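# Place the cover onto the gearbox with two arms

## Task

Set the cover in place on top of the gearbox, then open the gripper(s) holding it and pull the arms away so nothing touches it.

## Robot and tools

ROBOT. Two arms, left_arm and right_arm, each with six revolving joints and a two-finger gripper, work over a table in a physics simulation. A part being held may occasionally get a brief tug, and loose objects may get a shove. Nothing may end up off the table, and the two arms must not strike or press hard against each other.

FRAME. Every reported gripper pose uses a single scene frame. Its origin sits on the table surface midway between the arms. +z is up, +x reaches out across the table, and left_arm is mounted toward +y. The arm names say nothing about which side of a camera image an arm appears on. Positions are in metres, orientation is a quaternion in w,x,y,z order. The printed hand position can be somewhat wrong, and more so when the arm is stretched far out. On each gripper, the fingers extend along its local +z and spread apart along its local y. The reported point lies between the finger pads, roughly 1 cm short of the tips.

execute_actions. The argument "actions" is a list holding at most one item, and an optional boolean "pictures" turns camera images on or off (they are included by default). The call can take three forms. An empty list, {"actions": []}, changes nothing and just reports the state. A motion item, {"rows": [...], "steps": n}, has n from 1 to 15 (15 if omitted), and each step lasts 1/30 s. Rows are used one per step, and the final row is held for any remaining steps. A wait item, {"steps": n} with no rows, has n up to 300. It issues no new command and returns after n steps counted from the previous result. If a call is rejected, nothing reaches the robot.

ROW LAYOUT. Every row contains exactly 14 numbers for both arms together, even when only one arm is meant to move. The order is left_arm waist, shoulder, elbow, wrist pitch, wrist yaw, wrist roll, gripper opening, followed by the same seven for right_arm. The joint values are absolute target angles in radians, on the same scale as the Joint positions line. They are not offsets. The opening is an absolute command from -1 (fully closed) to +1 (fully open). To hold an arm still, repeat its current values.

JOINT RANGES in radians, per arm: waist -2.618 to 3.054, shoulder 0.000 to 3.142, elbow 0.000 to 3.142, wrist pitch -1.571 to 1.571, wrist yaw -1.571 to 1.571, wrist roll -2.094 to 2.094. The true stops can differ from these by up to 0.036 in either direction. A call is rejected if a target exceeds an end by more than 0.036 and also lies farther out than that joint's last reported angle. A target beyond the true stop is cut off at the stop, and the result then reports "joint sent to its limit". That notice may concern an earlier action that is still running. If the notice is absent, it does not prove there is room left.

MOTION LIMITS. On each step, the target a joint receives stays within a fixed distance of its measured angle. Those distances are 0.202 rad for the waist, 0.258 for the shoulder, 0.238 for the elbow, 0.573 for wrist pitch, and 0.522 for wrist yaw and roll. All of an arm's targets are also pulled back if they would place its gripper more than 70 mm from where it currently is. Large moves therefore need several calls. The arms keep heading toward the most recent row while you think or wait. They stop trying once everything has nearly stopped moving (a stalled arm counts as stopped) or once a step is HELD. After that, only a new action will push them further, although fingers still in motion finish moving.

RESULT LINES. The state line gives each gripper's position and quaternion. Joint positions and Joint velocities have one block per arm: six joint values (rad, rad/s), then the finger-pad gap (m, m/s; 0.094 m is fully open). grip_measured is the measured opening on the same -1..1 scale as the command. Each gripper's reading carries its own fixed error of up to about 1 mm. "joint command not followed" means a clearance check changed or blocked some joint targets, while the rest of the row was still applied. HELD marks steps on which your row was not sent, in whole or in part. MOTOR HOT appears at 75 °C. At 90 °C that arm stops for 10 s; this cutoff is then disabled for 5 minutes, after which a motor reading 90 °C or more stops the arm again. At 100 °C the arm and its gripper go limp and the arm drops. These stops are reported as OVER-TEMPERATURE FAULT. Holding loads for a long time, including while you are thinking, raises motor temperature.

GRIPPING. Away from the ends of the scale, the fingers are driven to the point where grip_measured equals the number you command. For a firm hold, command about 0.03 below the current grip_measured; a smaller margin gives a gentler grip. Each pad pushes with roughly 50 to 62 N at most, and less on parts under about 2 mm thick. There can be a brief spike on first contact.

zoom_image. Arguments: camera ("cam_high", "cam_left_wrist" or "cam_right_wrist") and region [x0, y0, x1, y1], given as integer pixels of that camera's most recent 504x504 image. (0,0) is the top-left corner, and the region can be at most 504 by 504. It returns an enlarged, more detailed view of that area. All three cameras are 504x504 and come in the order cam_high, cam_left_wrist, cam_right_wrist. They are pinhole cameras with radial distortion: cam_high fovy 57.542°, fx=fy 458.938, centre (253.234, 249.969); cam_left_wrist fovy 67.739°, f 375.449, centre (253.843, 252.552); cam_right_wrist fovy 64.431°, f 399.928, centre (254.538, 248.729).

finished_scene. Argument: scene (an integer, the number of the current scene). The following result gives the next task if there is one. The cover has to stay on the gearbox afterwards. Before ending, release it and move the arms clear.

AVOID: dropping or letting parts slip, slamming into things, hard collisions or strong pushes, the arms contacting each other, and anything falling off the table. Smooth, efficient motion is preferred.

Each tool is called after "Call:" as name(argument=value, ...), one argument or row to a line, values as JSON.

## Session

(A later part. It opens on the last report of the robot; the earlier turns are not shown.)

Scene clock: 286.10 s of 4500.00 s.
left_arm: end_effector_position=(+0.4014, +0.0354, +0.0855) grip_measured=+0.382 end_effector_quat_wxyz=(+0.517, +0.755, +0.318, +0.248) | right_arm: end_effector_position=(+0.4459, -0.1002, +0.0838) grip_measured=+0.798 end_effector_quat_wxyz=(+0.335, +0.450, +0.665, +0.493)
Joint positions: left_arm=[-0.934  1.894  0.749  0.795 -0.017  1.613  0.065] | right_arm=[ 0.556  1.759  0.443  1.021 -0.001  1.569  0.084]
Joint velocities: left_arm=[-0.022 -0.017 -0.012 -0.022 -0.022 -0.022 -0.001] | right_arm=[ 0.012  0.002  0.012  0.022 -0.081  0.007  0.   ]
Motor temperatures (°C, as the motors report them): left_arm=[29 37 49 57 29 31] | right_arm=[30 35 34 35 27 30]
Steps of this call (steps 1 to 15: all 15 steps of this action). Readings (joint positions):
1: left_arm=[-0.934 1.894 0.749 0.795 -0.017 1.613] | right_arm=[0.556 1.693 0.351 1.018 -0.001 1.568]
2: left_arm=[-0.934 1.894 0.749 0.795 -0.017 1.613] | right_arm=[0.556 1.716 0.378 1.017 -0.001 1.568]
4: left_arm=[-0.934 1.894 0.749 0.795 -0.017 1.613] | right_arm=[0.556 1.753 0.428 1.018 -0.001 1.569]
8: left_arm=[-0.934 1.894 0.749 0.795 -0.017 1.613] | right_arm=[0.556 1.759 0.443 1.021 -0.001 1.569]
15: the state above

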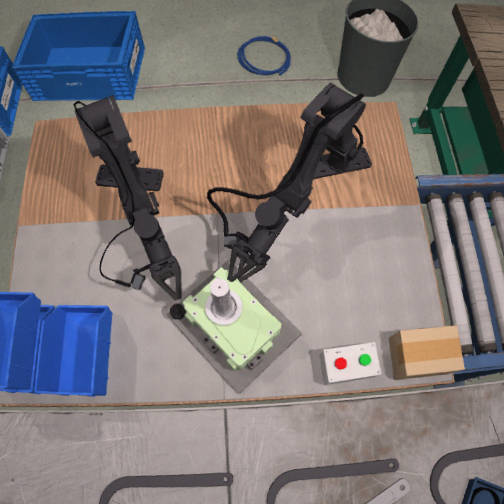

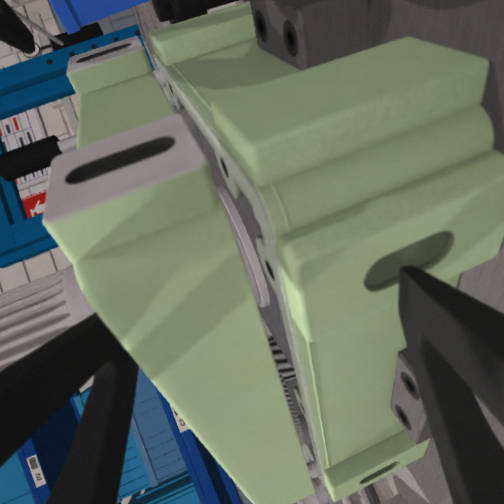

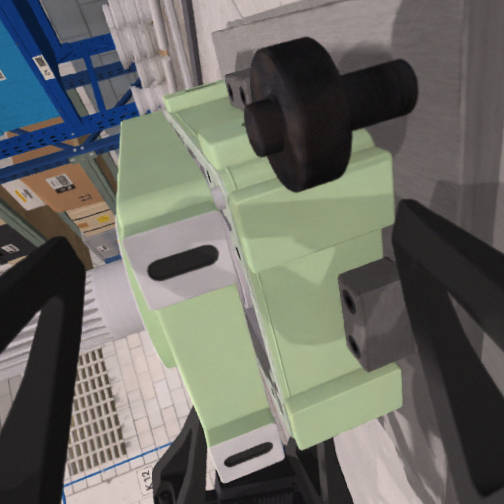

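Call:
execute_actions(
  actions=[
    {"rows":[[-0.95,1.95,0.8,0.88,0,1.57,0.3,0.5,1.74,0.4,1.03,-0.15,1.5,1],[-0.95,1.95,0.8,0.88,0,1.57,0.3,0.5,1.74,0.4,1.03,-0.15,1.5,1],[-0.95,1.95,0.8,0.88,0,1.57,0.3,0.44,1.77,0.45,1.03,-0.3,1.48,1]],"steps":15},
  ],
  pictures=false,
)

Call:
execute_actions(
  actions=[
    {"rows":[[-0.95,1.95,0.8,0.88,0,1.57,0.3,0.44,1.83,0.54,1.0,-0.3,1.48,1]],"steps":15},
  ],
)

Scene clock: 288.40 s of 4500.00 s.
left_arm: end_effector_position=(+0.4014, +0.0354, +0.0855) grip_measured=+0.382 end_effector_quat_wxyz=(+0.517, +0.755, +0.318, +0.248) | right_arm: end_effector_position=(+0.4397, -0.1019, +0.0812) grip_measured=+1.000 end_effector_quat_wxyz=(+0.287, +0.394, +0.700, +0.522)
Joint positions: left_arm=[-0.934  1.894  0.749  0.795 -0.017  1.613  0.065] | right_arm=[ 0.441  1.763  0.434  1.021 -0.28   1.493  0.094]
Joint velocities: left_arm=[-0.012  0.007 -0.022  0.007  0.066 -0.066 -0.001] | right_arm=[ 0.007 -0.012 -0.002 -0.037 -0.081 -0.051  0.   ]
Motor temperatures (°C, as the motors report them): left_arm=[29 37 49 57 29 31] | right_arm=[30 35 34 35 27 30]
Steps of this call (steps 1 to 15: the robot went on to your last target; steps 16 to 54: nothing new was sent; steps 55 to 69: all 15 steps of this action). Readings (joint positions):
55: left_arm=[-0.934 1.894 0.749 0.795 -0.017 1.613] | right_arm=[0.549 1.759 0.441 1.023 -0.023 1.561]
56: left_arm=[-0.934 1.894 0.749 0.795 -0.017 1.613] | right_arm=[0.536 1.759 0.436 1.025 -0.050 1.550]
58: left_arm=[-0.934 1.894 0.749 0.795 -0.017 1.613] | right_arm=[0.487 1.763 0.434 1.021 -0.136 1.529]
62: left_arm=[-0.934 1.894 0.749 0.795 -0.017 1.613] | right_arm=[0.441 1.763 0.434 1.021 -0.223 1.506]
69: the state above

Scene clock: 288.90 s of 4500.00 s.
left_arm: end_effector_position=(+0.4014, +0.0354, +0.0855) grip_measured=+0.382 end_effector_quat_wxyz=(+0.517, +0.755, +0.318, +0.248) | right_arm: end_effector_position=(+0.4570, -0.0949, +0.0799) grip_measured=+1.000 end_effector_quat_wxyz=(+0.284, +0.389, +0.702, +0.525)
Joint positions: left_arm=[-0.934  1.894  0.749  0.795 -0.017  1.613  0.065] | right_arm=[ 0.441  1.824  0.51   1.009 -0.293  1.49   0.094]
Joint velocities: left_arm=[-0.012 -0.017 -0.007  0.037  0.037  0.081  0.001] | right_arm=[-0.007  0.017 -0.002 -0.007 -0.022  0.037  0.   ]
Motor temperatures (°C, as the motors report them): left_arm=[29 37 49 57 29 31] | right_arm=[30 35 34 36 27 30]
Steps of this call (steps 1 to 15: all 15 steps of this action). Readings (joint positions):
1: left_arm=[-0.934 1.894 0.749 0.795 -0.017 1.613] | right_arm=[0.441 1.770 0.443 1.019 -0.284 1.492]
2: left_arm=[-0.934 1.894 0.749 0.795 -0.017 1.613] | right_arm=[0.441 1.788 0.464 1.016 -0.287 1.492]
4: left_arm=[-0.934 1.894 0.749 0.795 -0.017 1.613] | right_arm=[0.441 1.818 0.500 1.013 -0.288 1.491]
8: left_arm=[-0.934 1.894 0.749 0.795 -0.017 1.613] | right_arm=[0.441 1.824 0.510 1.012 -0.291 1.490]
15: the state above

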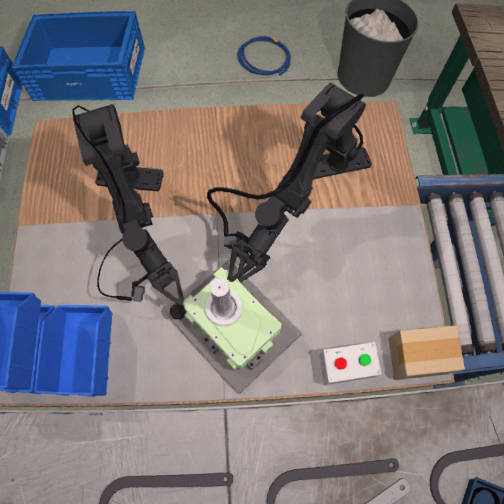

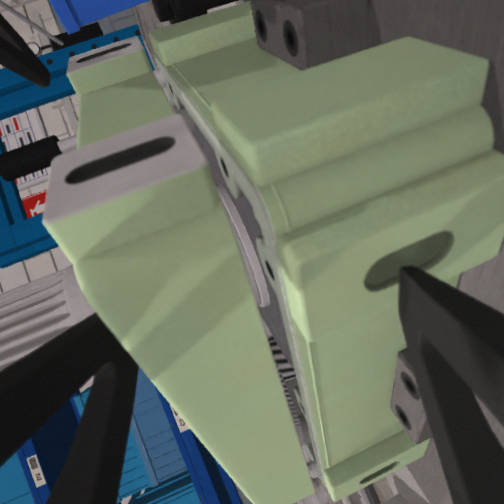

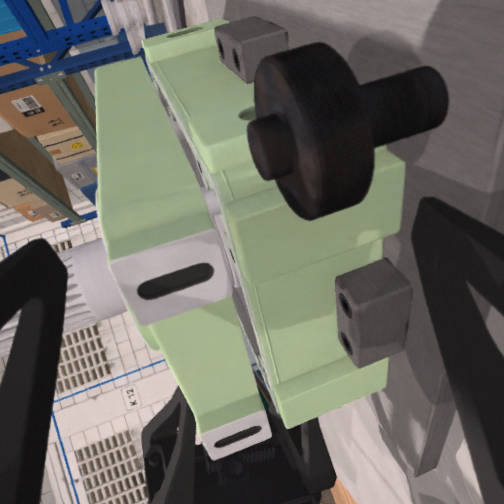

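Call:
execute_actions(
  actions=[
    {"rows":[[-0.95,1.95,0.8,0.88,0,1.57,0.3,0.415,1.83,0.54,1.0,-0.3,1.48,1],[-0.95,1.95,0.8,0.88,0,1.57,0.3,0.415,1.83,0.54,1.0,-0.3,1.48,1],[-0.95,1.95,0.8,0.88,0,1.57,0.3,0.415,1.83,0.54,1.0,-0.3,1.48,1],[-0.95,1.95,0.8,0.88,0,1.57,0.3,0.415,1.86,0.59,0.98,-0.3,1.48,1],[-0.95,1.95,0.8,0.88,0,1.57,0.3,0.415,1.86,0.59,0.98,-0.3,1.48,1],[-0.95,1.95,0.8,0.88,0,1.57,0.3,0.415,1.89,0.64,0.96,-0.3,1.48,1]],"steps":15},
  ],
)

Scene clock: 290.23 s of 4500.00 s.
left_arm: end_effector_position=(+0.4014, +0.0354, +0.0855) grip_measured=+0.382 end_effector_quat_wxyz=(+0.517, +0.755, +0.318, +0.248) | right_arm: end_effector_position=(+0.4748, -0.0969, +0.0711) grip_measured=+1.000 end_effector_quat_wxyz=(+0.274, +0.399, +0.706, +0.517)
Joint positions: left_arm=[-0.934  1.894  0.749  0.795 -0.017  1.613  0.065] | right_arm=[ 0.42   1.881  0.587  0.955 -0.309  1.491  0.094]
Joint velocities: left_arm=[-0.012  0.012 -0.007 -0.051 -0.051 -0.037  0.001] | right_arm=[ 0.002 -0.022 -0.017  0.066 -0.095 -0.007  0.   ]
Motor temperatures (°C, as the motors report them): left_arm=[29 37 48 57 29 31] | right_arm=[30 35 34 36 27 31]
Steps of this call (steps 1 to 15: the robot went on to your last target; steps 16 to 25: nothing new was sent; steps 26 to 40: all 15 steps of this action). Readings (joint positions):
26: left_arm=[-0.934 1.894 0.749 0.795 -0.017 1.613] | right_arm=[0.439 1.824 0.510 1.009 -0.295 1.490]
27: left_arm=[-0.934 1.894 0.749 0.795 -0.017 1.613] | right_arm=[0.435 1.824 0.510 1.009 -0.296 1.490]
29: left_arm=[-0.934 1.894 0.749 0.795 -0.017 1.613] | right_arm=[0.425 1.827 0.516 1.005 -0.296 1.490]
33: left_arm=[-0.934 1.894 0.749 0.795 -0.017 1.613] | right_arm=[0.421 1.870 0.579 0.966 -0.302 1.491]
40: the state above

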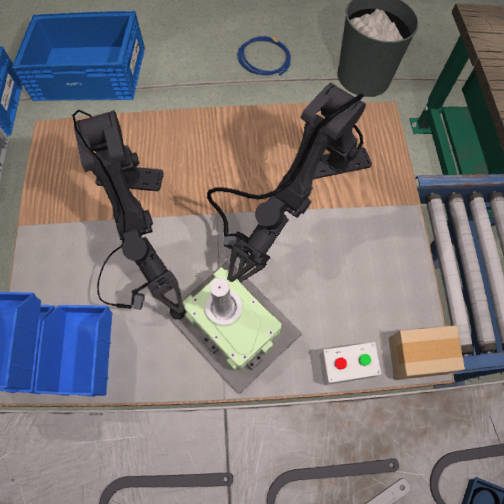

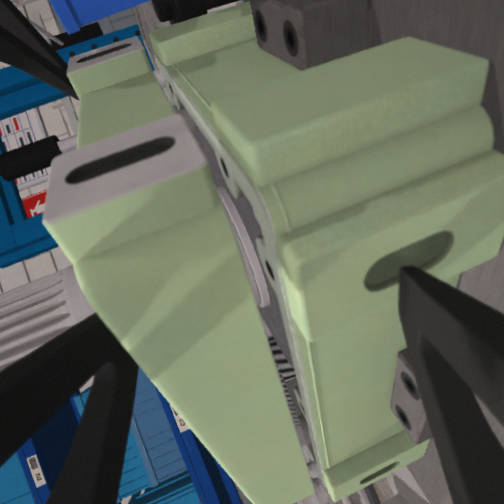

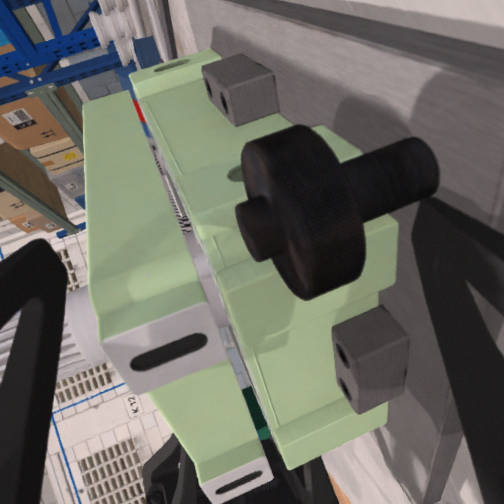

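Call:
execute_actions(
  actions=[
    {"rows":[[-0.95,1.95,0.8,0.88,0,1.57,0.3,0.445,1.87,0.62,1.0,-0.3,1.48,1],[-0.95,1.95,0.8,0.88,0,1.57,0.3,0.445,1.87,0.62,1.0,-0.3,1.48,1],[-0.95,1.95,0.8,0.88,0,1.57,0.3,0.445,1.87,0.62,1.0,-0.3,1.48,1],[-0.95,1.95,0.8,0.88,0,1.57,0.3,0.445,1.87,0.62,1.0,-0.3,1.48,1],[-0.95,1.95,0.8,0.88,0,1.57,0.3,0.445,1.87,0.62,1.0,-0.3,1.48,1],[-0.95,1.95,0.8,0.88,0,1.57,0.3,0.445,1.87,0.62,1.0,-0.3,1.48,1],[-0.95,1.95,0.8,0.88,0,1.57,0.3,0.445,1.92,0.7,0.95,-0.3,1.48,1]],"steps":15},
  ],
)

Scene clock: 291.53 s of 4500.00 s.
left_arm: end_effector_position=(+0.4014, +0.0354, +0.0855) grip_measured=+0.381 end_effector_quat_wxyz=(+0.517, +0.755, +0.318, +0.248) | right_arm: end_effector_position=(+0.4797, -0.0857, +0.0712) grip_measured=+1.000 end_effector_quat_wxyz=(+0.266, +0.391, +0.712, +0.519)
Joint positions: left_arm=[-0.934  1.894  0.749  0.795 -0.017  1.613  0.065] | right_arm=[ 0.439  1.9    0.627  0.93  -0.316  1.49   0.094]
Joint velocities: left_arm=[-0.007 -0.002 -0.007 -0.007 -0.022 -0.066 -0.   ] | right_arm=[-0.012 -0.012  0.012 -0.081 -0.007  0.022  0.   ]
Motor temperatures (°C, as the motors report them): left_arm=[29 37 48 57 29 31] | right_arm=[30 35 34 36 27 31]
Steps of this call (steps 1 to 15: the robot went on to your last target; steps 16 to 24: nothing new was sent; steps 25 to 39: all 15 steps of this action). Readings (joint positions):
25: left_arm=[-0.934 1.894 0.749 0.795 -0.017 1.613] | right_arm=[0.422 1.881 0.587 0.956 -0.309 1.491]
26: left_arm=[-0.934 1.894 0.749 0.795 -0.017 1.613] | right_arm=[0.425 1.881 0.587 0.956 -0.309 1.491]
28: left_arm=[-0.934 1.894 0.749 0.795 -0.017 1.613] | right_arm=[0.434 1.881 0.587 0.964 -0.308 1.490]
32: left_arm=[-0.934 1.894 0.749 0.795 -0.017 1.613] | right_arm=[0.439 1.895 0.618 0.955 -0.313 1.491]
39: the state above

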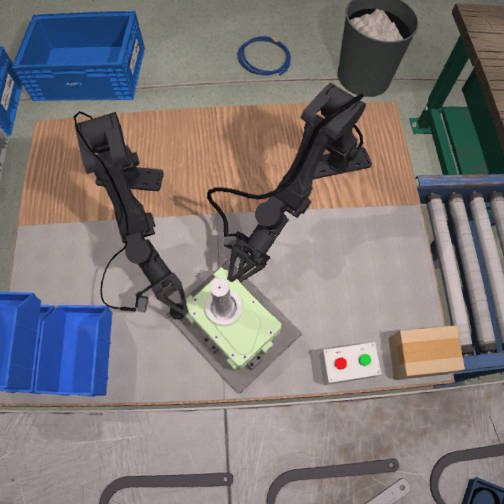

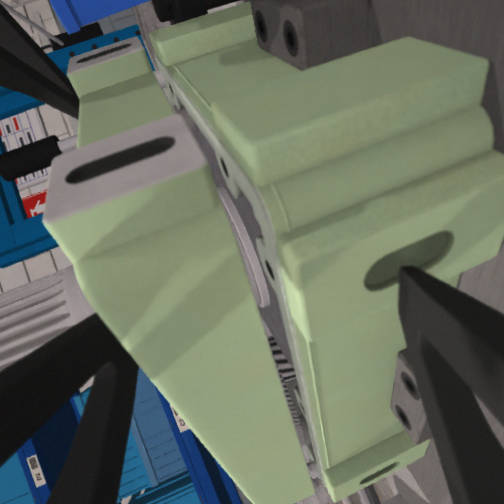

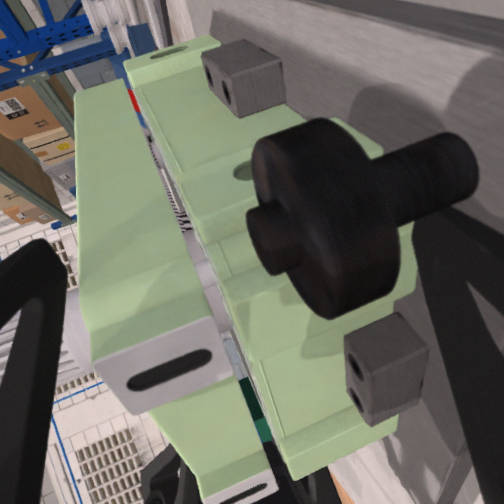

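Good position. Close, relaxing left.

Call:
execute_actions(
  actions=[
    {"rows":[[-0.95,1.93,0.78,0.86,0,1.57,0.44,0.445,1.92,0.7,0.95,-0.3,1.48,0.9],[-0.95,1.93,0.78,0.86,0,1.57,0.44,0.445,1.92,0.7,0.95,-0.3,1.48,0.85],[-0.95,1.93,0.78,0.86,0,1.57,0.44,0.445,1.92,0.7,0.95,-0.3,1.48,0.8],[-0.95,1.93,0.78,0.86,0,1.57,0.44,0.445,1.92,0.7,0.95,-0.3,1.48,0.75],[-0.95,1.93,0.78,0.86,0,1.57,0.44,0.445,1.92,0.7,0.95,-0.3,1.48,0.7],[-0.95,1.93,0.78,0.86,0,1.57,0.44,0.445,1.92,0.7,0.95,-0.3,1.48,0.65],[-0.95,1.93,0.78,0.86,0,1.57,0.44,0.445,1.92,0.7,0.95,-0.3,1.48,0.6],[-0.95,1.93,0.78,0.86,0,1.57,0.44,0.445,1.92,0.7,0.95,-0.3,1.48,0.5]],"steps":15},
  ],
)

Scene clock: 292.90 s of 4500.00 s.
left_arm: end_effector_position=(+0.4014, +0.0354, +0.0862) grip_measured=+0.439 end_effector_quat_wxyz=(+0.518, +0.754, +0.319, +0.247) | right_arm: end_effector_position=(+0.4789, -0.0899, +0.0686) grip_measured=+0.513 end_effector_quat_wxyz=(+0.237, +0.426, +0.697, +0.526)
Joint positions: left_arm=[-0.934  1.892  0.749  0.794 -0.017  1.61   0.068] | right_arm=[ 0.424  1.895  0.627  0.906 -0.333  1.574  0.071]
Joint velocities: left_arm=[ 0.002  0.022  0.002 -0.022 -0.022 -0.007  0.   ] | right_arm=[ 0.007  0.007 -0.007 -0.022  0.066 -0.007 -0.   ]
Motor temperatures (°C, as the motors report them): left_arm=[29 37 48 57 29 31] | right_arm=[30 35 35 36 27 31]
Steps of this call (steps 1 to 15: the robot went on to your last target; steps 16 to 26: nothing new was sent; steps 27 to 41: all 15 steps of this action). Readings (joint positions):
27: left_arm=[-0.934 1.892 0.749 0.795 -0.017 1.612] | right_arm=[0.439 1.901 0.627 0.927 -0.315 1.489]
28: left_arm=[-0.934 1.892 0.749 0.794 -0.017 1.611] | right_arm=[0.439 1.901 0.627 0.926 -0.315 1.494]
30: left_arm=[-0.934 1.892 0.749 0.794 -0.017 1.610] | right_arm=[0.434 1.901 0.627 0.925 -0.321 1.518]
34: left_arm=[-0.934 1.892 0.749 0.794 -0.017 1.610] | right_arm=[0.424 1.895 0.627 0.909 -0.333 1.567]
41: the state above

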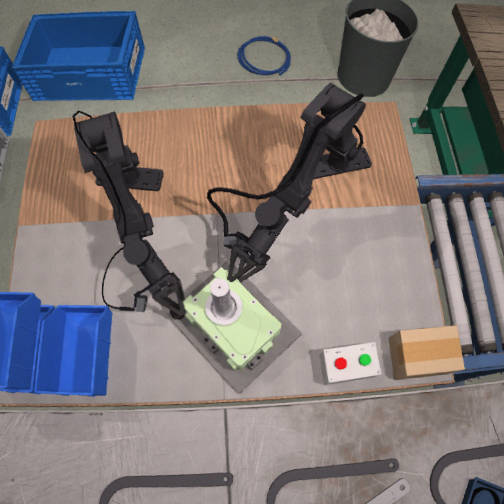

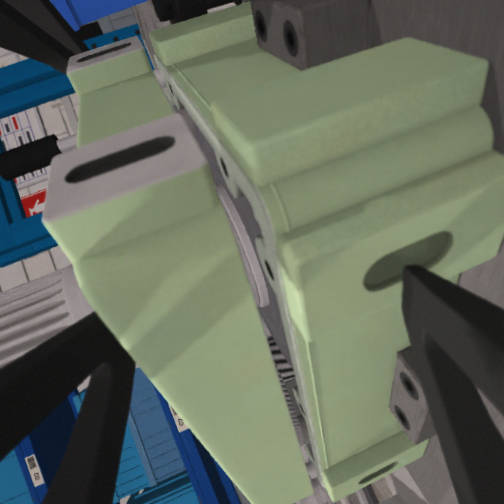

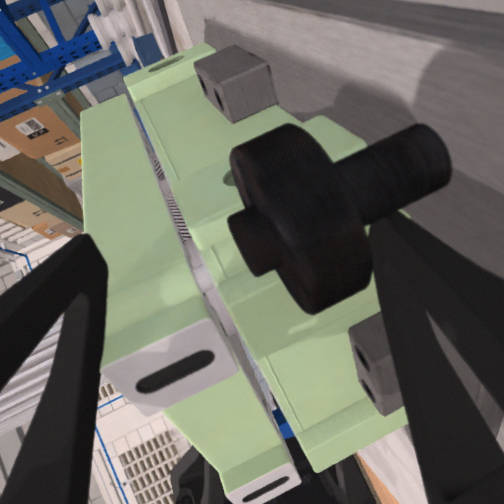

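Call:
execute_actions(
  actions=[
    {"rows":[[-0.95,1.93,0.78,0.86,0,1.57,0.44,0.43,1.89,0.63,0.93,-0.3,1.5,1],[-0.95,1.93,0.78,0.86,0,1.57,0.44,0.43,1.89,0.63,0.93,-0.3,1.5,1],[-0.95,1.93,0.78,0.86,0,1.57,0.44,0.43,1.89,0.63,0.93,-0.3,1.5,1],[-0.95,1.93,0.78,0.86,0,1.57,0.44,0.43,1.87,0.65,0.98,-0.3,1.5,1],[-0.95,1.93,0.78,0.86,0,1.57,0.44,0.43,1.87,0.65,0.98,-0.3,1.5,1],[-0.95,1.93,0.78,0.86,0,1.57,0.44,0.43,1.87,0.65,0.98,-0.3,1.5,1],[-0.95,1.93,0.78,0.86,0,1.57,0.44,0.46,1.87,0.65,0.98,-0.3,1.3,1]],"steps":15},
  ],
  pictures=false,
)

Call:
execute_actions(
  actions=[
    {"rows":[[-0.95,1.93,0.78,0.86,0,1.57,0.44,0.46,1.9,0.71,0.94,-0.3,1.3,1]],"steps":12},
  ],
)

Scene clock: 294.43 s of 4500.00 s.
left_arm: end_effector_position=(+0.4014, +0.0354, +0.0862) grip_measured=+0.439 end_effector_quat_wxyz=(+0.518, +0.754, +0.319, +0.247) | right_arm: end_effector_position=(+0.4762, -0.0797, +0.0723) grip_measured=+1.000 end_effector_quat_wxyz=(+0.296, +0.335, +0.740, +0.502)
Joint positions: left_arm=[-0.934  1.892  0.749  0.794 -0.017  1.61   0.068] | right_arm=[ 0.452  1.892  0.626  0.922 -0.321  1.35   0.094]
Joint velocities: left_arm=[-0.007 -0.022  0.002  0.022 -0.125 -0.037 -0.   ] | right_arm=[ 0.002  0.002  0.002 -0.037 -0.051 -0.139  0.   ]
Motor temperatures (°C, as the motors report them): left_arm=[29 37 47 57 29 31] | right_arm=[30 35 35 36 27 31]
Steps of this call (steps 1 to 15: the robot went on to your last target; steps 16 to 31: nothing new was sent; steps 32 to 46: all 15 steps of this action). Readings (joint positions):
32: left_arm=[-0.934 1.892 0.749 0.794 -0.017 1.610] | right_arm=[0.423 1.892 0.626 0.906 -0.332 1.568]
33: left_arm=[-0.934 1.892 0.749 0.794 -0.017 1.610] | right_arm=[0.424 1.892 0.626 0.907 -0.326 1.556]
35: left_arm=[-0.934 1.892 0.749 0.794 -0.017 1.610] | right_arm=[0.426 1.892 0.626 0.921 -0.326 1.541]
39: left_arm=[-0.934 1.892 0.749 0.794 -0.017 1.610] | right_arm=[0.440 1.892 0.626 0.926 -0.321 1.463]
46: the state above

Scene clock: 294.83 s of 4500.00 s.
left_arm: end_effector_position=(+0.4014, +0.0354, +0.0862) grip_measured=+0.439 end_effector_quat_wxyz=(+0.518, +0.754, +0.319, +0.247) | right_arm: end_effector_position=(+0.4760, -0.0786, +0.0713) grip_measured=+1.000 end_effector_quat_wxyz=(+0.296, +0.328, +0.746, +0.499)
Joint positions: left_arm=[-0.934  1.892  0.749  0.794 -0.017  1.61   0.068] | right_arm=[ 0.452  1.892  0.631  0.909 -0.327  1.332  0.094]
Joint velocities: left_arm=[-0.017 -0.037 -0.007  0.022 -0.051  0.022 -0.   ] | right_arm=[ 0.002 -0.007 -0.007  0.007  0.007  0.037  0.   ]
Motor temperatures (°C, as the motors report them): left_arm=[29 37 47 57 29 31] | right_arm=[30 35 35 36 27 31]
Steps of this call (steps 1 to 12: all 12 steps of this action). Readings (joint positions):
1: left_arm=[-0.934 1.892 0.749 0.794 -0.017 1.610] | right_arm=[0.452 1.892 0.628 0.917 -0.322 1.344]
2: left_arm=[-0.934 1.892 0.749 0.794 -0.017 1.610] | right_arm=[0.452 1.892 0.630 0.911 -0.324 1.341]
4: left_arm=[-0.934 1.892 0.749 0.794 -0.017 1.610] | right_arm=[0.452 1.892 0.631 0.909 -0.326 1.337]
8: left_arm=[-0.934 1.892 0.749 0.794 -0.017 1.610] | right_arm=[0.452 1.892 0.631 0.909 -0.327 1.333]
12: the state above

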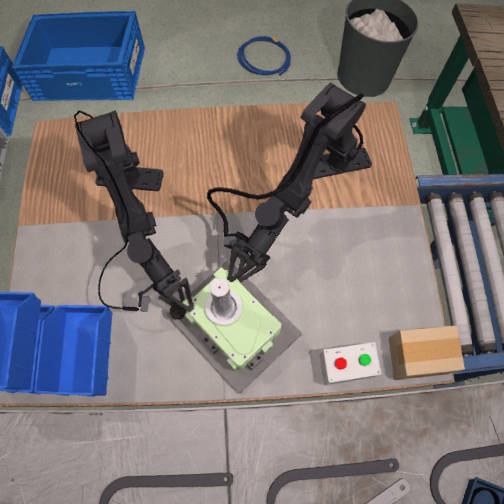

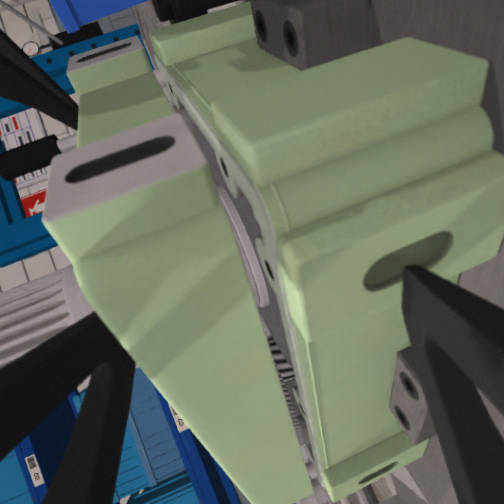

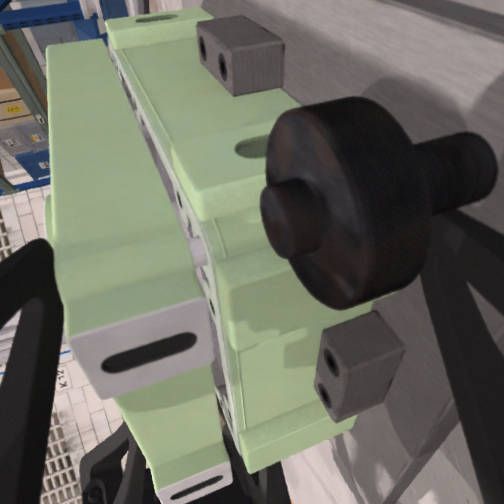

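Call:
execute_actions(
  actions=[
    {"rows":[[-0.95,1.93,0.78,0.86,0,1.57,0.44,0.47,1.9,0.71,0.94,-0.3,1.2,0.95],[-0.95,1.93,0.78,0.86,0,1.57,0.44,0.47,1.9,0.71,0.94,-0.3,1.2,0.9],[-0.95,1.93,0.78,0.86,0,1.57,0.44,0.47,1.9,0.71,0.94,-0.3,1.2,0.85],[-0.95,1.93,0.78,0.86,0,1.57,0.44,0.47,1.9,0.71,0.94,-0.3,1.2,0.8],[-0.95,1.93,0.78,0.86,0,1.57,0.44,0.47,1.9,0.71,0.94,-0.3,1.2,0.75],[-0.95,1.93,0.78,0.86,0,1.57,0.44,0.47,1.9,0.71,0.94,-0.3,1.2,0.7]],"steps":15},
  ],
)

Scene clock: 296.43 s of 4500.00 s.
left_arm: end_effector_position=(+0.4014, +0.0354, +0.0862) grip_measured=+0.439 end_effector_quat_wxyz=(+0.518, +0.754, +0.319, +0.247) | right_arm: end_effector_position=(+0.4744, -0.0789, +0.0759) grip_measured=+0.716 end_effector_quat_wxyz=(+0.301, +0.318, +0.751, +0.493)
Joint positions: left_arm=[-0.934  1.892  0.749  0.794 -0.017  1.61   0.068] | right_arm=[ 0.452  1.865  0.631  0.876 -0.329  1.303  0.081]
Joint velocities: left_arm=[-0.007 -0.002 -0.002  0.022 -0.066  0.037  0.   ] | right_arm=[-0.007 -0.017  0.017  0.007  0.051  0.022  0.   ]
Motor temperatures (°C, as the motors report them): left_arm=[29 37 47 57 29 31] | right_arm=[30 35 35 37 27 31]
Steps of this call (steps 1 to 15: the robot went on to your last target; steps 16 to 33: nothing new was sent; steps 34 to 48: all 15 steps of this action). Readings (joint positions):
34: left_arm=[-0.934 1.892 0.749 0.794 -0.017 1.610] | right_arm=[0.452 1.892 0.631 0.907 -0.328 1.321]
35: left_arm=[-0.934 1.892 0.749 0.794 -0.017 1.610] | right_arm=[0.452 1.892 0.631 0.906 -0.329 1.320]
37: left_arm=[-0.934 1.892 0.749 0.794 -0.017 1.610] | right_arm=[0.452 1.881 0.631 0.895 -0.329 1.315]
41: left_arm=[-0.934 1.892 0.749 0.794 -0.017 1.610] | right_arm=[0.452 1.865 0.631 0.876 -0.329 1.304]
48: the state above

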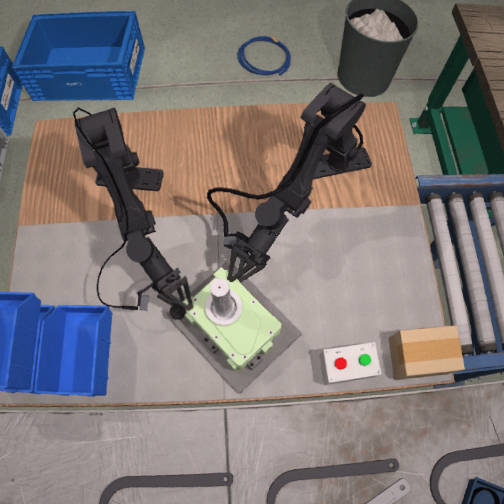

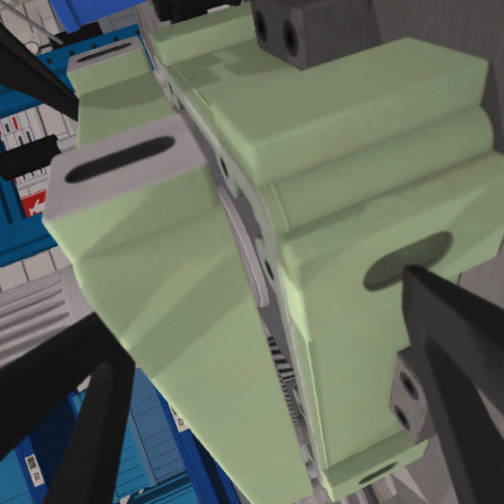

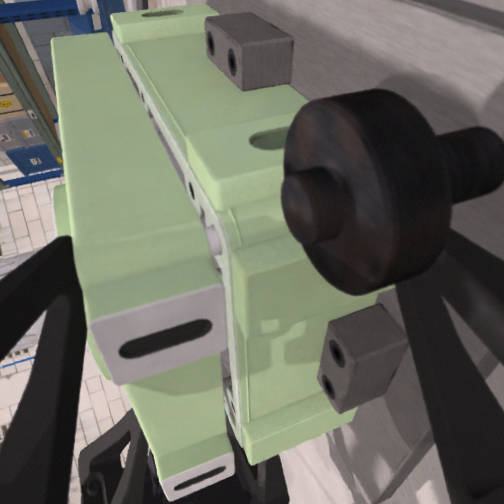

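Call:
execute_actions(
  actions=[
    {"rows":[[-0.95,1.93,0.78,0.86,0,1.57,0.44,0.47,1.9,0.71,0.94,-0.3,1.2,0.66],[-0.95,1.93,0.78,0.86,0,1.57,0.44,0.47,1.9,0.71,0.94,-0.3,1.2,0.62],[-0.95,1.93,0.78,0.86,0,1.57,0.44,0.47,1.9,0.71,0.94,-0.3,1.2,0.58],[-0.95,1.93,0.78,0.86,0,1.57,0.44,0.47,1.9,0.71,0.94,-0.3,1.2,0.54],[-0.95,1.93,0.78,0.86,0,1.57,0.44,0.47,1.9,0.71,0.94,-0.3,1.2,0.5]],"steps":12},
  ],
)

Scene clock: 297.57 s of 4500.00 s.
left_arm: end_effector_position=(+0.4014, +0.0354, +0.0862) grip_measured=+0.439 end_effector_quat_wxyz=(+0.518, +0.754, +0.319, +0.247) | right_arm: end_effector_position=(+0.4742, -0.0790, +0.0772) grip_measured=+0.655 end_effector_quat_wxyz=(+0.301, +0.317, +0.752, +0.493)
Joint positions: left_arm=[-0.934  1.892  0.749  0.794 -0.017  1.61   0.068] | right_arm=[ 0.451  1.86   0.631  0.871 -0.33   1.301  0.078]
Joint velocities: left_arm=[ 0.027  0.007  0.002  0.051  0.007  0.007 -0.   ] | right_arm=[-0.002  0.002 -0.002  0.022  0.007  0.007 -0.   ]
Motor temperatures (°C, as the motors report them): left_arm=[29 37 46 57 29 31] | right_arm=[30 34 36 37 27 31]
Steps of this call (steps 1 to 15: the robot went on to your last target; steps 16 to 22: nothing new was sent; steps 23 to 34: all 12 steps of this action). Readings (joint positions):
23: left_arm=[-0.934 1.892 0.749 0.794 -0.017 1.610] | right_arm=[0.452 1.865 0.631 0.876 -0.329 1.303]
24: left_arm=[-0.934 1.892 0.749 0.794 -0.017 1.610] | right_arm=[0.451 1.861 0.631 0.874 -0.329 1.302]
26: left_arm=[-0.934 1.892 0.749 0.794 -0.017 1.610] | right_arm=[0.451 1.860 0.631 0.871 -0.330 1.301]
30: left_arm=[-0.934 1.892 0.749 0.794 -0.017 1.610] | right_arm=[0.451 1.860 0.631 0.871 -0.330 1.301]
34: the state above

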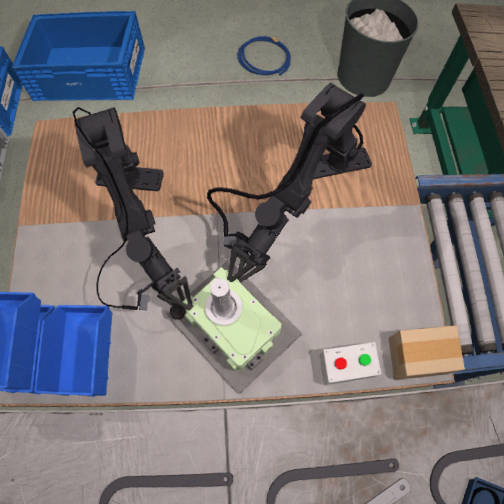

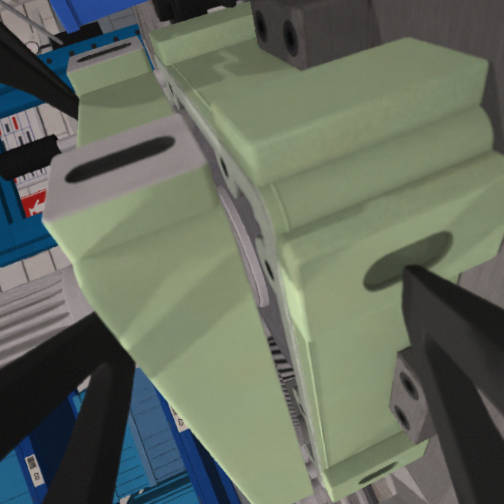

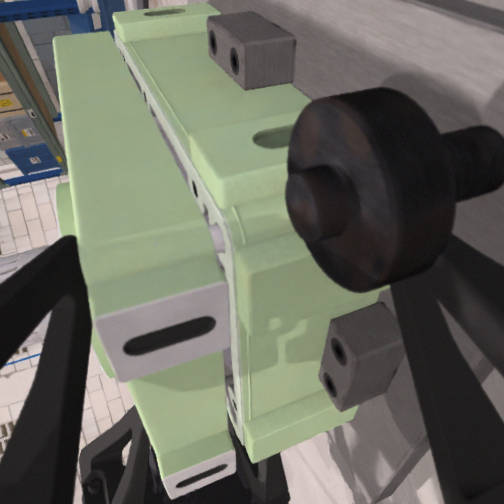

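Call:
execute_actions(
  actions=[
    {"rows":[[-0.95,1.99,0.86,0.9,0,1.57,0.44,0.47,1.9,0.71,0.94,-0.3,1.2,0.72],[-0.95,1.99,0.86,0.9,0,1.57,0.44,0.47,1.9,0.71,0.94,-0.3,1.2,0.72],[-0.95,1.99,0.86,0.9,0,1.57,0.44,0.47,1.9,0.71,0.94,-0.3,1.2,0.72],[-0.95,1.99,0.86,0.9,0,1.57,0.2,0.47,1.9,0.71,0.94,-0.3,1.2,0.4],[-0.95,1.99,0.86,0.9,0,1.57,0.2,0.47,1.9,0.71,0.94,-0.3,1.2,0.4],[-0.95,1.99,0.86,0.9,0,1.57,0.2,0.47,1.9,0.71,0.94,-0.3,1.2,0.4],[-0.95,1.99,0.86,0.9,0,1.57,0.2,0.47,1.9,0.71,0.94,-0.3,1.2,0.4],[-0.95,1.99,0.86,0.9,0,1.57,0.44,0.47,1.9,0.71,0.94,-0.3,1.2,0.72],[-0.95,1.99,0.86,0.9,0,1.57,0.44,0.47,1.9,0.71,0.94,-0.3,1.2,0.72],[-0.95,1.99,0.86,0.9,0,1.57,0.44,0.47,1.9,0.71,0.94,-0.3,1.2,0.72],[-0.95,1.99,0.86,0.9,0,1.57,0.2,0.47,1.9,0.71,0.94,-0.3,1.2,0.4]],"steps":15},
  ],
)

Scene clock: 299.13 s of 4500.00 s.
left_arm: end_effector_position=(+0.4021, +0.0354, +0.0865) grip_measured=+0.328 end_effector_quat_wxyz=(+0.515, +0.756, +0.315, +0.252) | right_arm: end_effector_position=(+0.4739, -0.0788, +0.0776) grip_measured=+0.658 end_effector_quat_wxyz=(+0.302, +0.312, +0.753, +0.494)
Joint positions: left_arm=[-0.934  1.892  0.752  0.79  -0.02   1.623  0.062] | right_arm=[ 0.448  1.86   0.631  0.872 -0.34   1.292  0.078]
Joint velocities: left_arm=[-0.017 -0.007  0.007  0.095 -0.022 -0.095 -0.   ] | right_arm=[-0.022 -0.007 -0.012  0.022 -0.051 -0.037 -0.   ]
Motor temperatures (°C, as the motors report them): left_arm=[29 37 46 57 29 31] | right_arm=[30 34 36 37 27 31]
Steps of this call (steps 1 to 15: the robot went on to your last target; steps 16 to 32: nothing new was sent; steps 33 to 47: all 15 steps of this action). Readings (joint positions):
33: left_arm=[-0.934 1.896 0.752 0.795 -0.017 1.610] | right_arm=[0.451 1.860 0.631 0.871 -0.331 1.300]
34: left_arm=[-0.934 1.897 0.752 0.797 -0.018 1.610] | right_arm=[0.451 1.860 0.631 0.871 -0.331 1.297]
36: left_arm=[-0.934 1.897 0.752 0.798 -0.018 1.612] | right_arm=[0.450 1.860 0.631 0.872 -0.333 1.294]
40: left_arm=[-0.934 1.892 0.752 0.790 -0.019 1.618] | right_arm=[0.449 1.860 0.631 0.872 -0.337 1.294]
47: the state above

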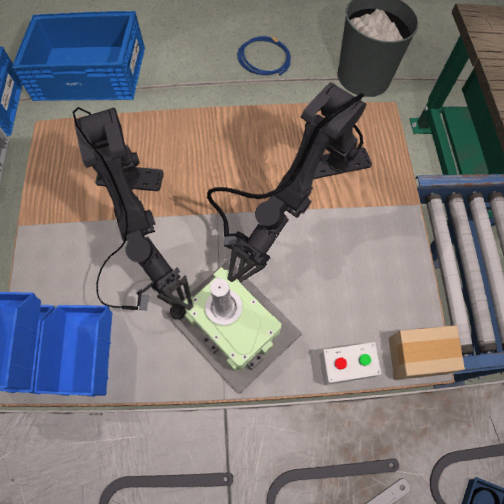

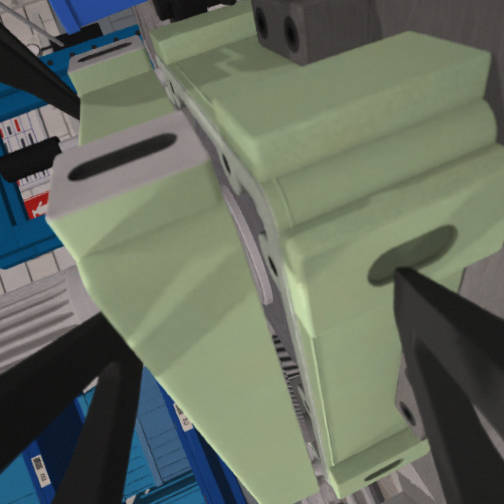

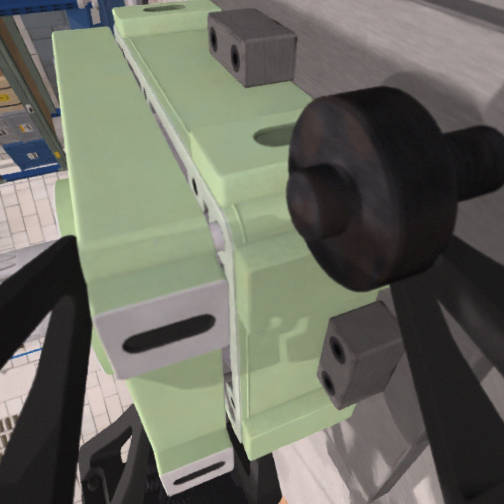

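Call:
execute_actions(
  actions=[
    {"rows":[[-0.935,1.89,0.75,0.82,0,1.6,0.9,0.47,1.88,0.67,0.9,-0.33,1.25,0.55],[-0.935,1.89,0.75,0.82,0,1.6,0.9,0.47,1.88,0.67,0.9,-0.33,1.25,0.55],[-0.935,1.89,0.75,0.82,0,1.6,0.9,0.47,1.88,0.67,0.9,-0.33,1.25,0.55],[-0.935,1.89,0.75,0.82,0,1.6,0.9,0.47,1.88,0.67,0.9,-0.33,1.25,0.55],[-0.935,1.89,0.75,0.82,0,1.6,0.9,0.47,1.88,0.67,0.9,-0.33,1.25,0.55],[-0.935,1.7,0.5,0.95,0,1.57,0.9,0.47,1.88,0.67,0.9,-0.33,1.25,0.55]],"steps":15},
  ],
  pictures=false,
)

Call:
execute_actions(
  actions=[
    {"rows":[[-0.87,1.45,0.65,0.65,0,1.0,0.9,0.47,1.88,0.67,0.9,-0.33,1.25,0.55]],"steps":12},
  ],
  pictures=false,
)

Call:
execute_actions(
  actions=[
    {"rows":[[-0.865,1.61,0.93,0.53,0,0,0.9,0.47,1.88,0.67,0.9,-0.33,1.25,0.55]],"steps":15},
  ],
  pictures=false,
)

Call:
execute_actions(
  actions=[
    {"rows":[[-0.865,1.887,1.26,0.47,0,0,0.9,0.47,1.88,0.67,0.9,-0.33,1.25,0.55]],"steps":15},
  ],
)

Scene clock: 301.60 s of 4500.00 s.
left_arm: end_effector_position=(+0.3606, +0.0713, +0.1003) grip_measured=+0.898 end_effector_quat_wxyz=(+0.542, +0.737, +0.320, +0.248) | right_arm: end_effector_position=(+0.4736, -0.0786, +0.0772) grip_measured=+0.658 end_effector_quat_wxyz=(+0.300, +0.312, +0.754, +0.495)
Joint positions: left_arm=[-0.934  1.713  0.508  0.911 -0.011  1.587  0.089] | right_arm=[ 0.447  1.86   0.631  0.871 -0.343  1.294  0.078]
Joint velocities: left_arm=[-0.002  0.007 -0.002  0.125 -0.037 -0.051 -0.002] | right_arm=[-0.032 -0.012  0.007  0.066  0.051  0.022  0.001]
Motor temperatures (°C, as the motors report them): left_arm=[29 37 47 58 29 31] | right_arm=[30 34 36 38 27 31]
Steps of this call (steps 1 to 15: the robot went on to your last target; steps 16 to 59: nothing new was sent; steps 60 to 74: all 15 steps of this action). Readings (joint positions):
60: left_arm=[-0.934 1.884 0.746 0.788 -0.020 1.624] | right_arm=[0.448 1.860 0.631 0.871 -0.342 1.294]
61: left_arm=[-0.934 1.885 0.746 0.791 -0.018 1.622] | right_arm=[0.447 1.860 0.631 0.871 -0.342 1.294]
63: left_arm=[-0.934 1.885 0.746 0.794 -0.015 1.618] | right_arm=[0.447 1.860 0.631 0.871 -0.343 1.294]
67: left_arm=[-0.934 1.768 0.581 0.864 -0.013 1.601] | right_arm=[0.447 1.860 0.631 0.871 -0.343 1.294]
74: the state above

Scene clock: 302.00 s of 4500.00 s.
left_arm: end_effector_position=(+0.3827, +0.0838, +0.2223) grip_measured=+0.898 end_effector_quat_wxyz=(+0.660, +0.568, +0.476, +0.128) | right_arm: end_effector_position=(+0.4736, -0.0786, +0.0772) grip_measured=+0.658 end_effector_quat_wxyz=(+0.300, +0.312, +0.754, +0.495)
Joint positions: left_arm=[-0.878  1.443  0.642  0.704 -0.006  1.065  0.089] | right_arm=[ 0.447  1.86   0.631  0.871 -0.343  1.294  0.078]
Joint velocities: left_arm=[-0.002  0.046  0.002 -0.403  0.081 -0.271 -0.001] | right_arm=[-0.012  0.002  0.002  0.066 -0.022  0.037  0.   ]
Motor temperatures (°C, as the motors report them): left_arm=[29 37 47 57 29 31] | right_arm=[30 34 36 38 27 31]
Steps of this call (steps 1 to 12: all 12 steps of this action). Readings (joint positions):
1: left_arm=[-0.930 1.695 0.517 0.875 -0.008 1.535] | right_arm=[0.447 1.860 0.631 0.871 -0.343 1.294]
2: left_arm=[-0.921 1.657 0.528 0.814 -0.006 1.465] | right_arm=[0.447 1.860 0.631 0.871 -0.343 1.294]
4: left_arm=[-0.899 1.569 0.562 0.747 -0.006 1.331] | right_arm=[0.447 1.860 0.631 0.871 -0.343 1.294]
8: left_arm=[-0.878 1.453 0.635 0.725 -0.006 1.142] | right_arm=[0.447 1.860 0.631 0.871 -0.343 1.294]
12: the state above

Scene clock: 302.50 s of 4500.00 s.
left_arm: end_effector_position=(+0.4251, +0.0487, +0.2252) grip_measured=+0.898 end_effector_quat_wxyz=(+0.616, +0.282, +0.709, -0.193) | right_arm: end_effector_position=(+0.4736, -0.0786, +0.0772) grip_measured=+0.658 end_effector_quat_wxyz=(+0.300, +0.312, +0.754, +0.495)
Joint positions: left_arm=[-0.878  1.621  0.904  0.55  -0.005  0.074  0.089] | right_arm=[ 0.447  1.86   0.631  0.871 -0.343  1.294  0.078]
Joint velocities: left_arm=[-0.007 -0.002  0.022 -0.081  0.037 -0.447  0.001] | right_arm=[-0.002  0.007 -0.002 -0.081 -0.007 -0.022  0.   ]
Motor temperatures (°C, as the motors report them): left_arm=[29 37 47 57 29 31] | right_arm=[30 34 36 38 27 31]
Steps of this call (steps 1 to 15: all 15 steps of this action). Readings (joint positions):
1: left_arm=[-0.878 1.462 0.670 0.670 -0.006 0.988] | right_arm=[0.447 1.860 0.631 0.871 -0.343 1.294]
2: left_arm=[-0.878 1.512 0.736 0.632 -0.005 0.891] | right_arm=[0.447 1.860 0.631 0.871 -0.343 1.294]
4: left_arm=[-0.878 1.600 0.858 0.600 -0.005 0.696] | right_arm=[0.447 1.860 0.631 0.871 -0.343 1.294]
8: left_arm=[-0.878 1.621 0.904 0.580 -0.005 0.326] | right_arm=[0.447 1.860 0.631 0.871 -0.343 1.294]
15: the state above

Scene clock: 303.00 s of 4500.00 s.
left_arm: end_effector_position=(+0.4838, +0.0004, +0.2090) grip_measured=+0.898 end_effector_quat_wxyz=(+0.597, +0.263, +0.729, -0.208) | right_arm: end_effector_position=(+0.4736, -0.0786, +0.0772) grip_measured=+0.658 end_effector_quat_wxyz=(+0.300, +0.312, +0.754, +0.495)
Joint positions: left_arm=[-0.878  1.908  1.223  0.484 -0.005  0.01   0.089] | right_arm=[ 0.447  1.86   0.631  0.871 -0.343  1.294  0.078]
Joint velocities: left_arm=[ 0.007 -0.012  0.007 -0.051  0.007 -0.066 -0.   ] | right_arm=[-0.012  0.002 -0.007  0.066  0.066  0.051 -0.   ]
Motor temperatures (°C, as the motors report them): left_arm=[29 37 47 57 29 31] | right_arm=[30 34 36 38 27 31]
Steps of this call (steps 1 to 15: all 15 steps of this action). Readings (joint positions):
1: left_arm=[-0.878 1.648 0.934 0.534 -0.005 0.061] | right_arm=[0.447 1.860 0.631 0.871 -0.343 1.294]
2: left_arm=[-0.878 1.714 1.012 0.526 -0.005 0.050] | right_arm=[0.447 1.860 0.631 0.871 -0.343 1.294]
4: left_arm=[-0.878 1.847 1.165 0.518 -0.005 0.035] | right_arm=[0.447 1.860 0.631 0.871 -0.343 1.294]
8: left_arm=[-0.878 1.908 1.223 0.490 -0.005 0.019] | right_arm=[0.447 1.860 0.631 0.871 -0.343 1.294]
15: the state above

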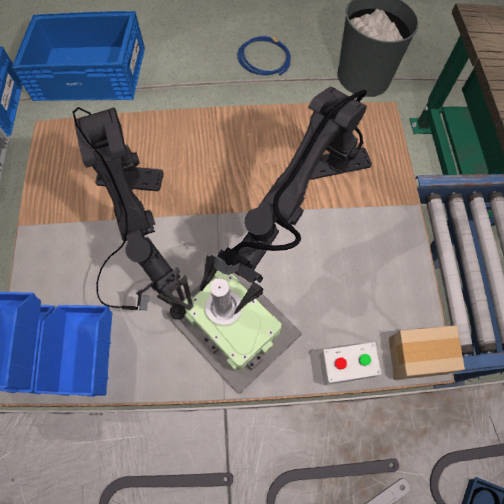

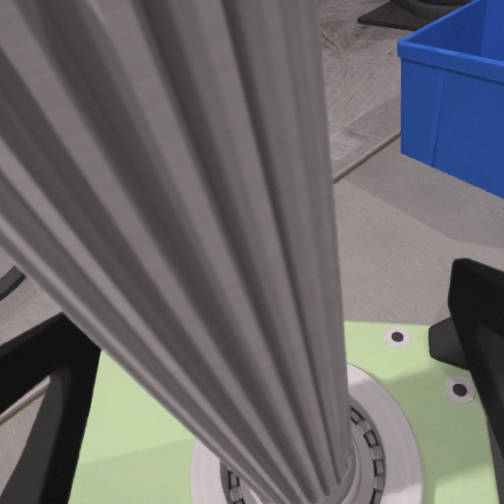

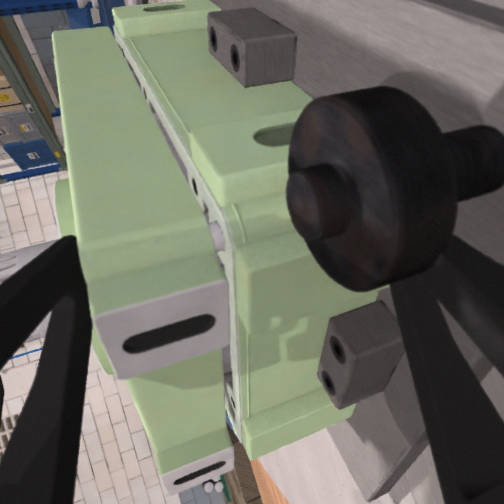

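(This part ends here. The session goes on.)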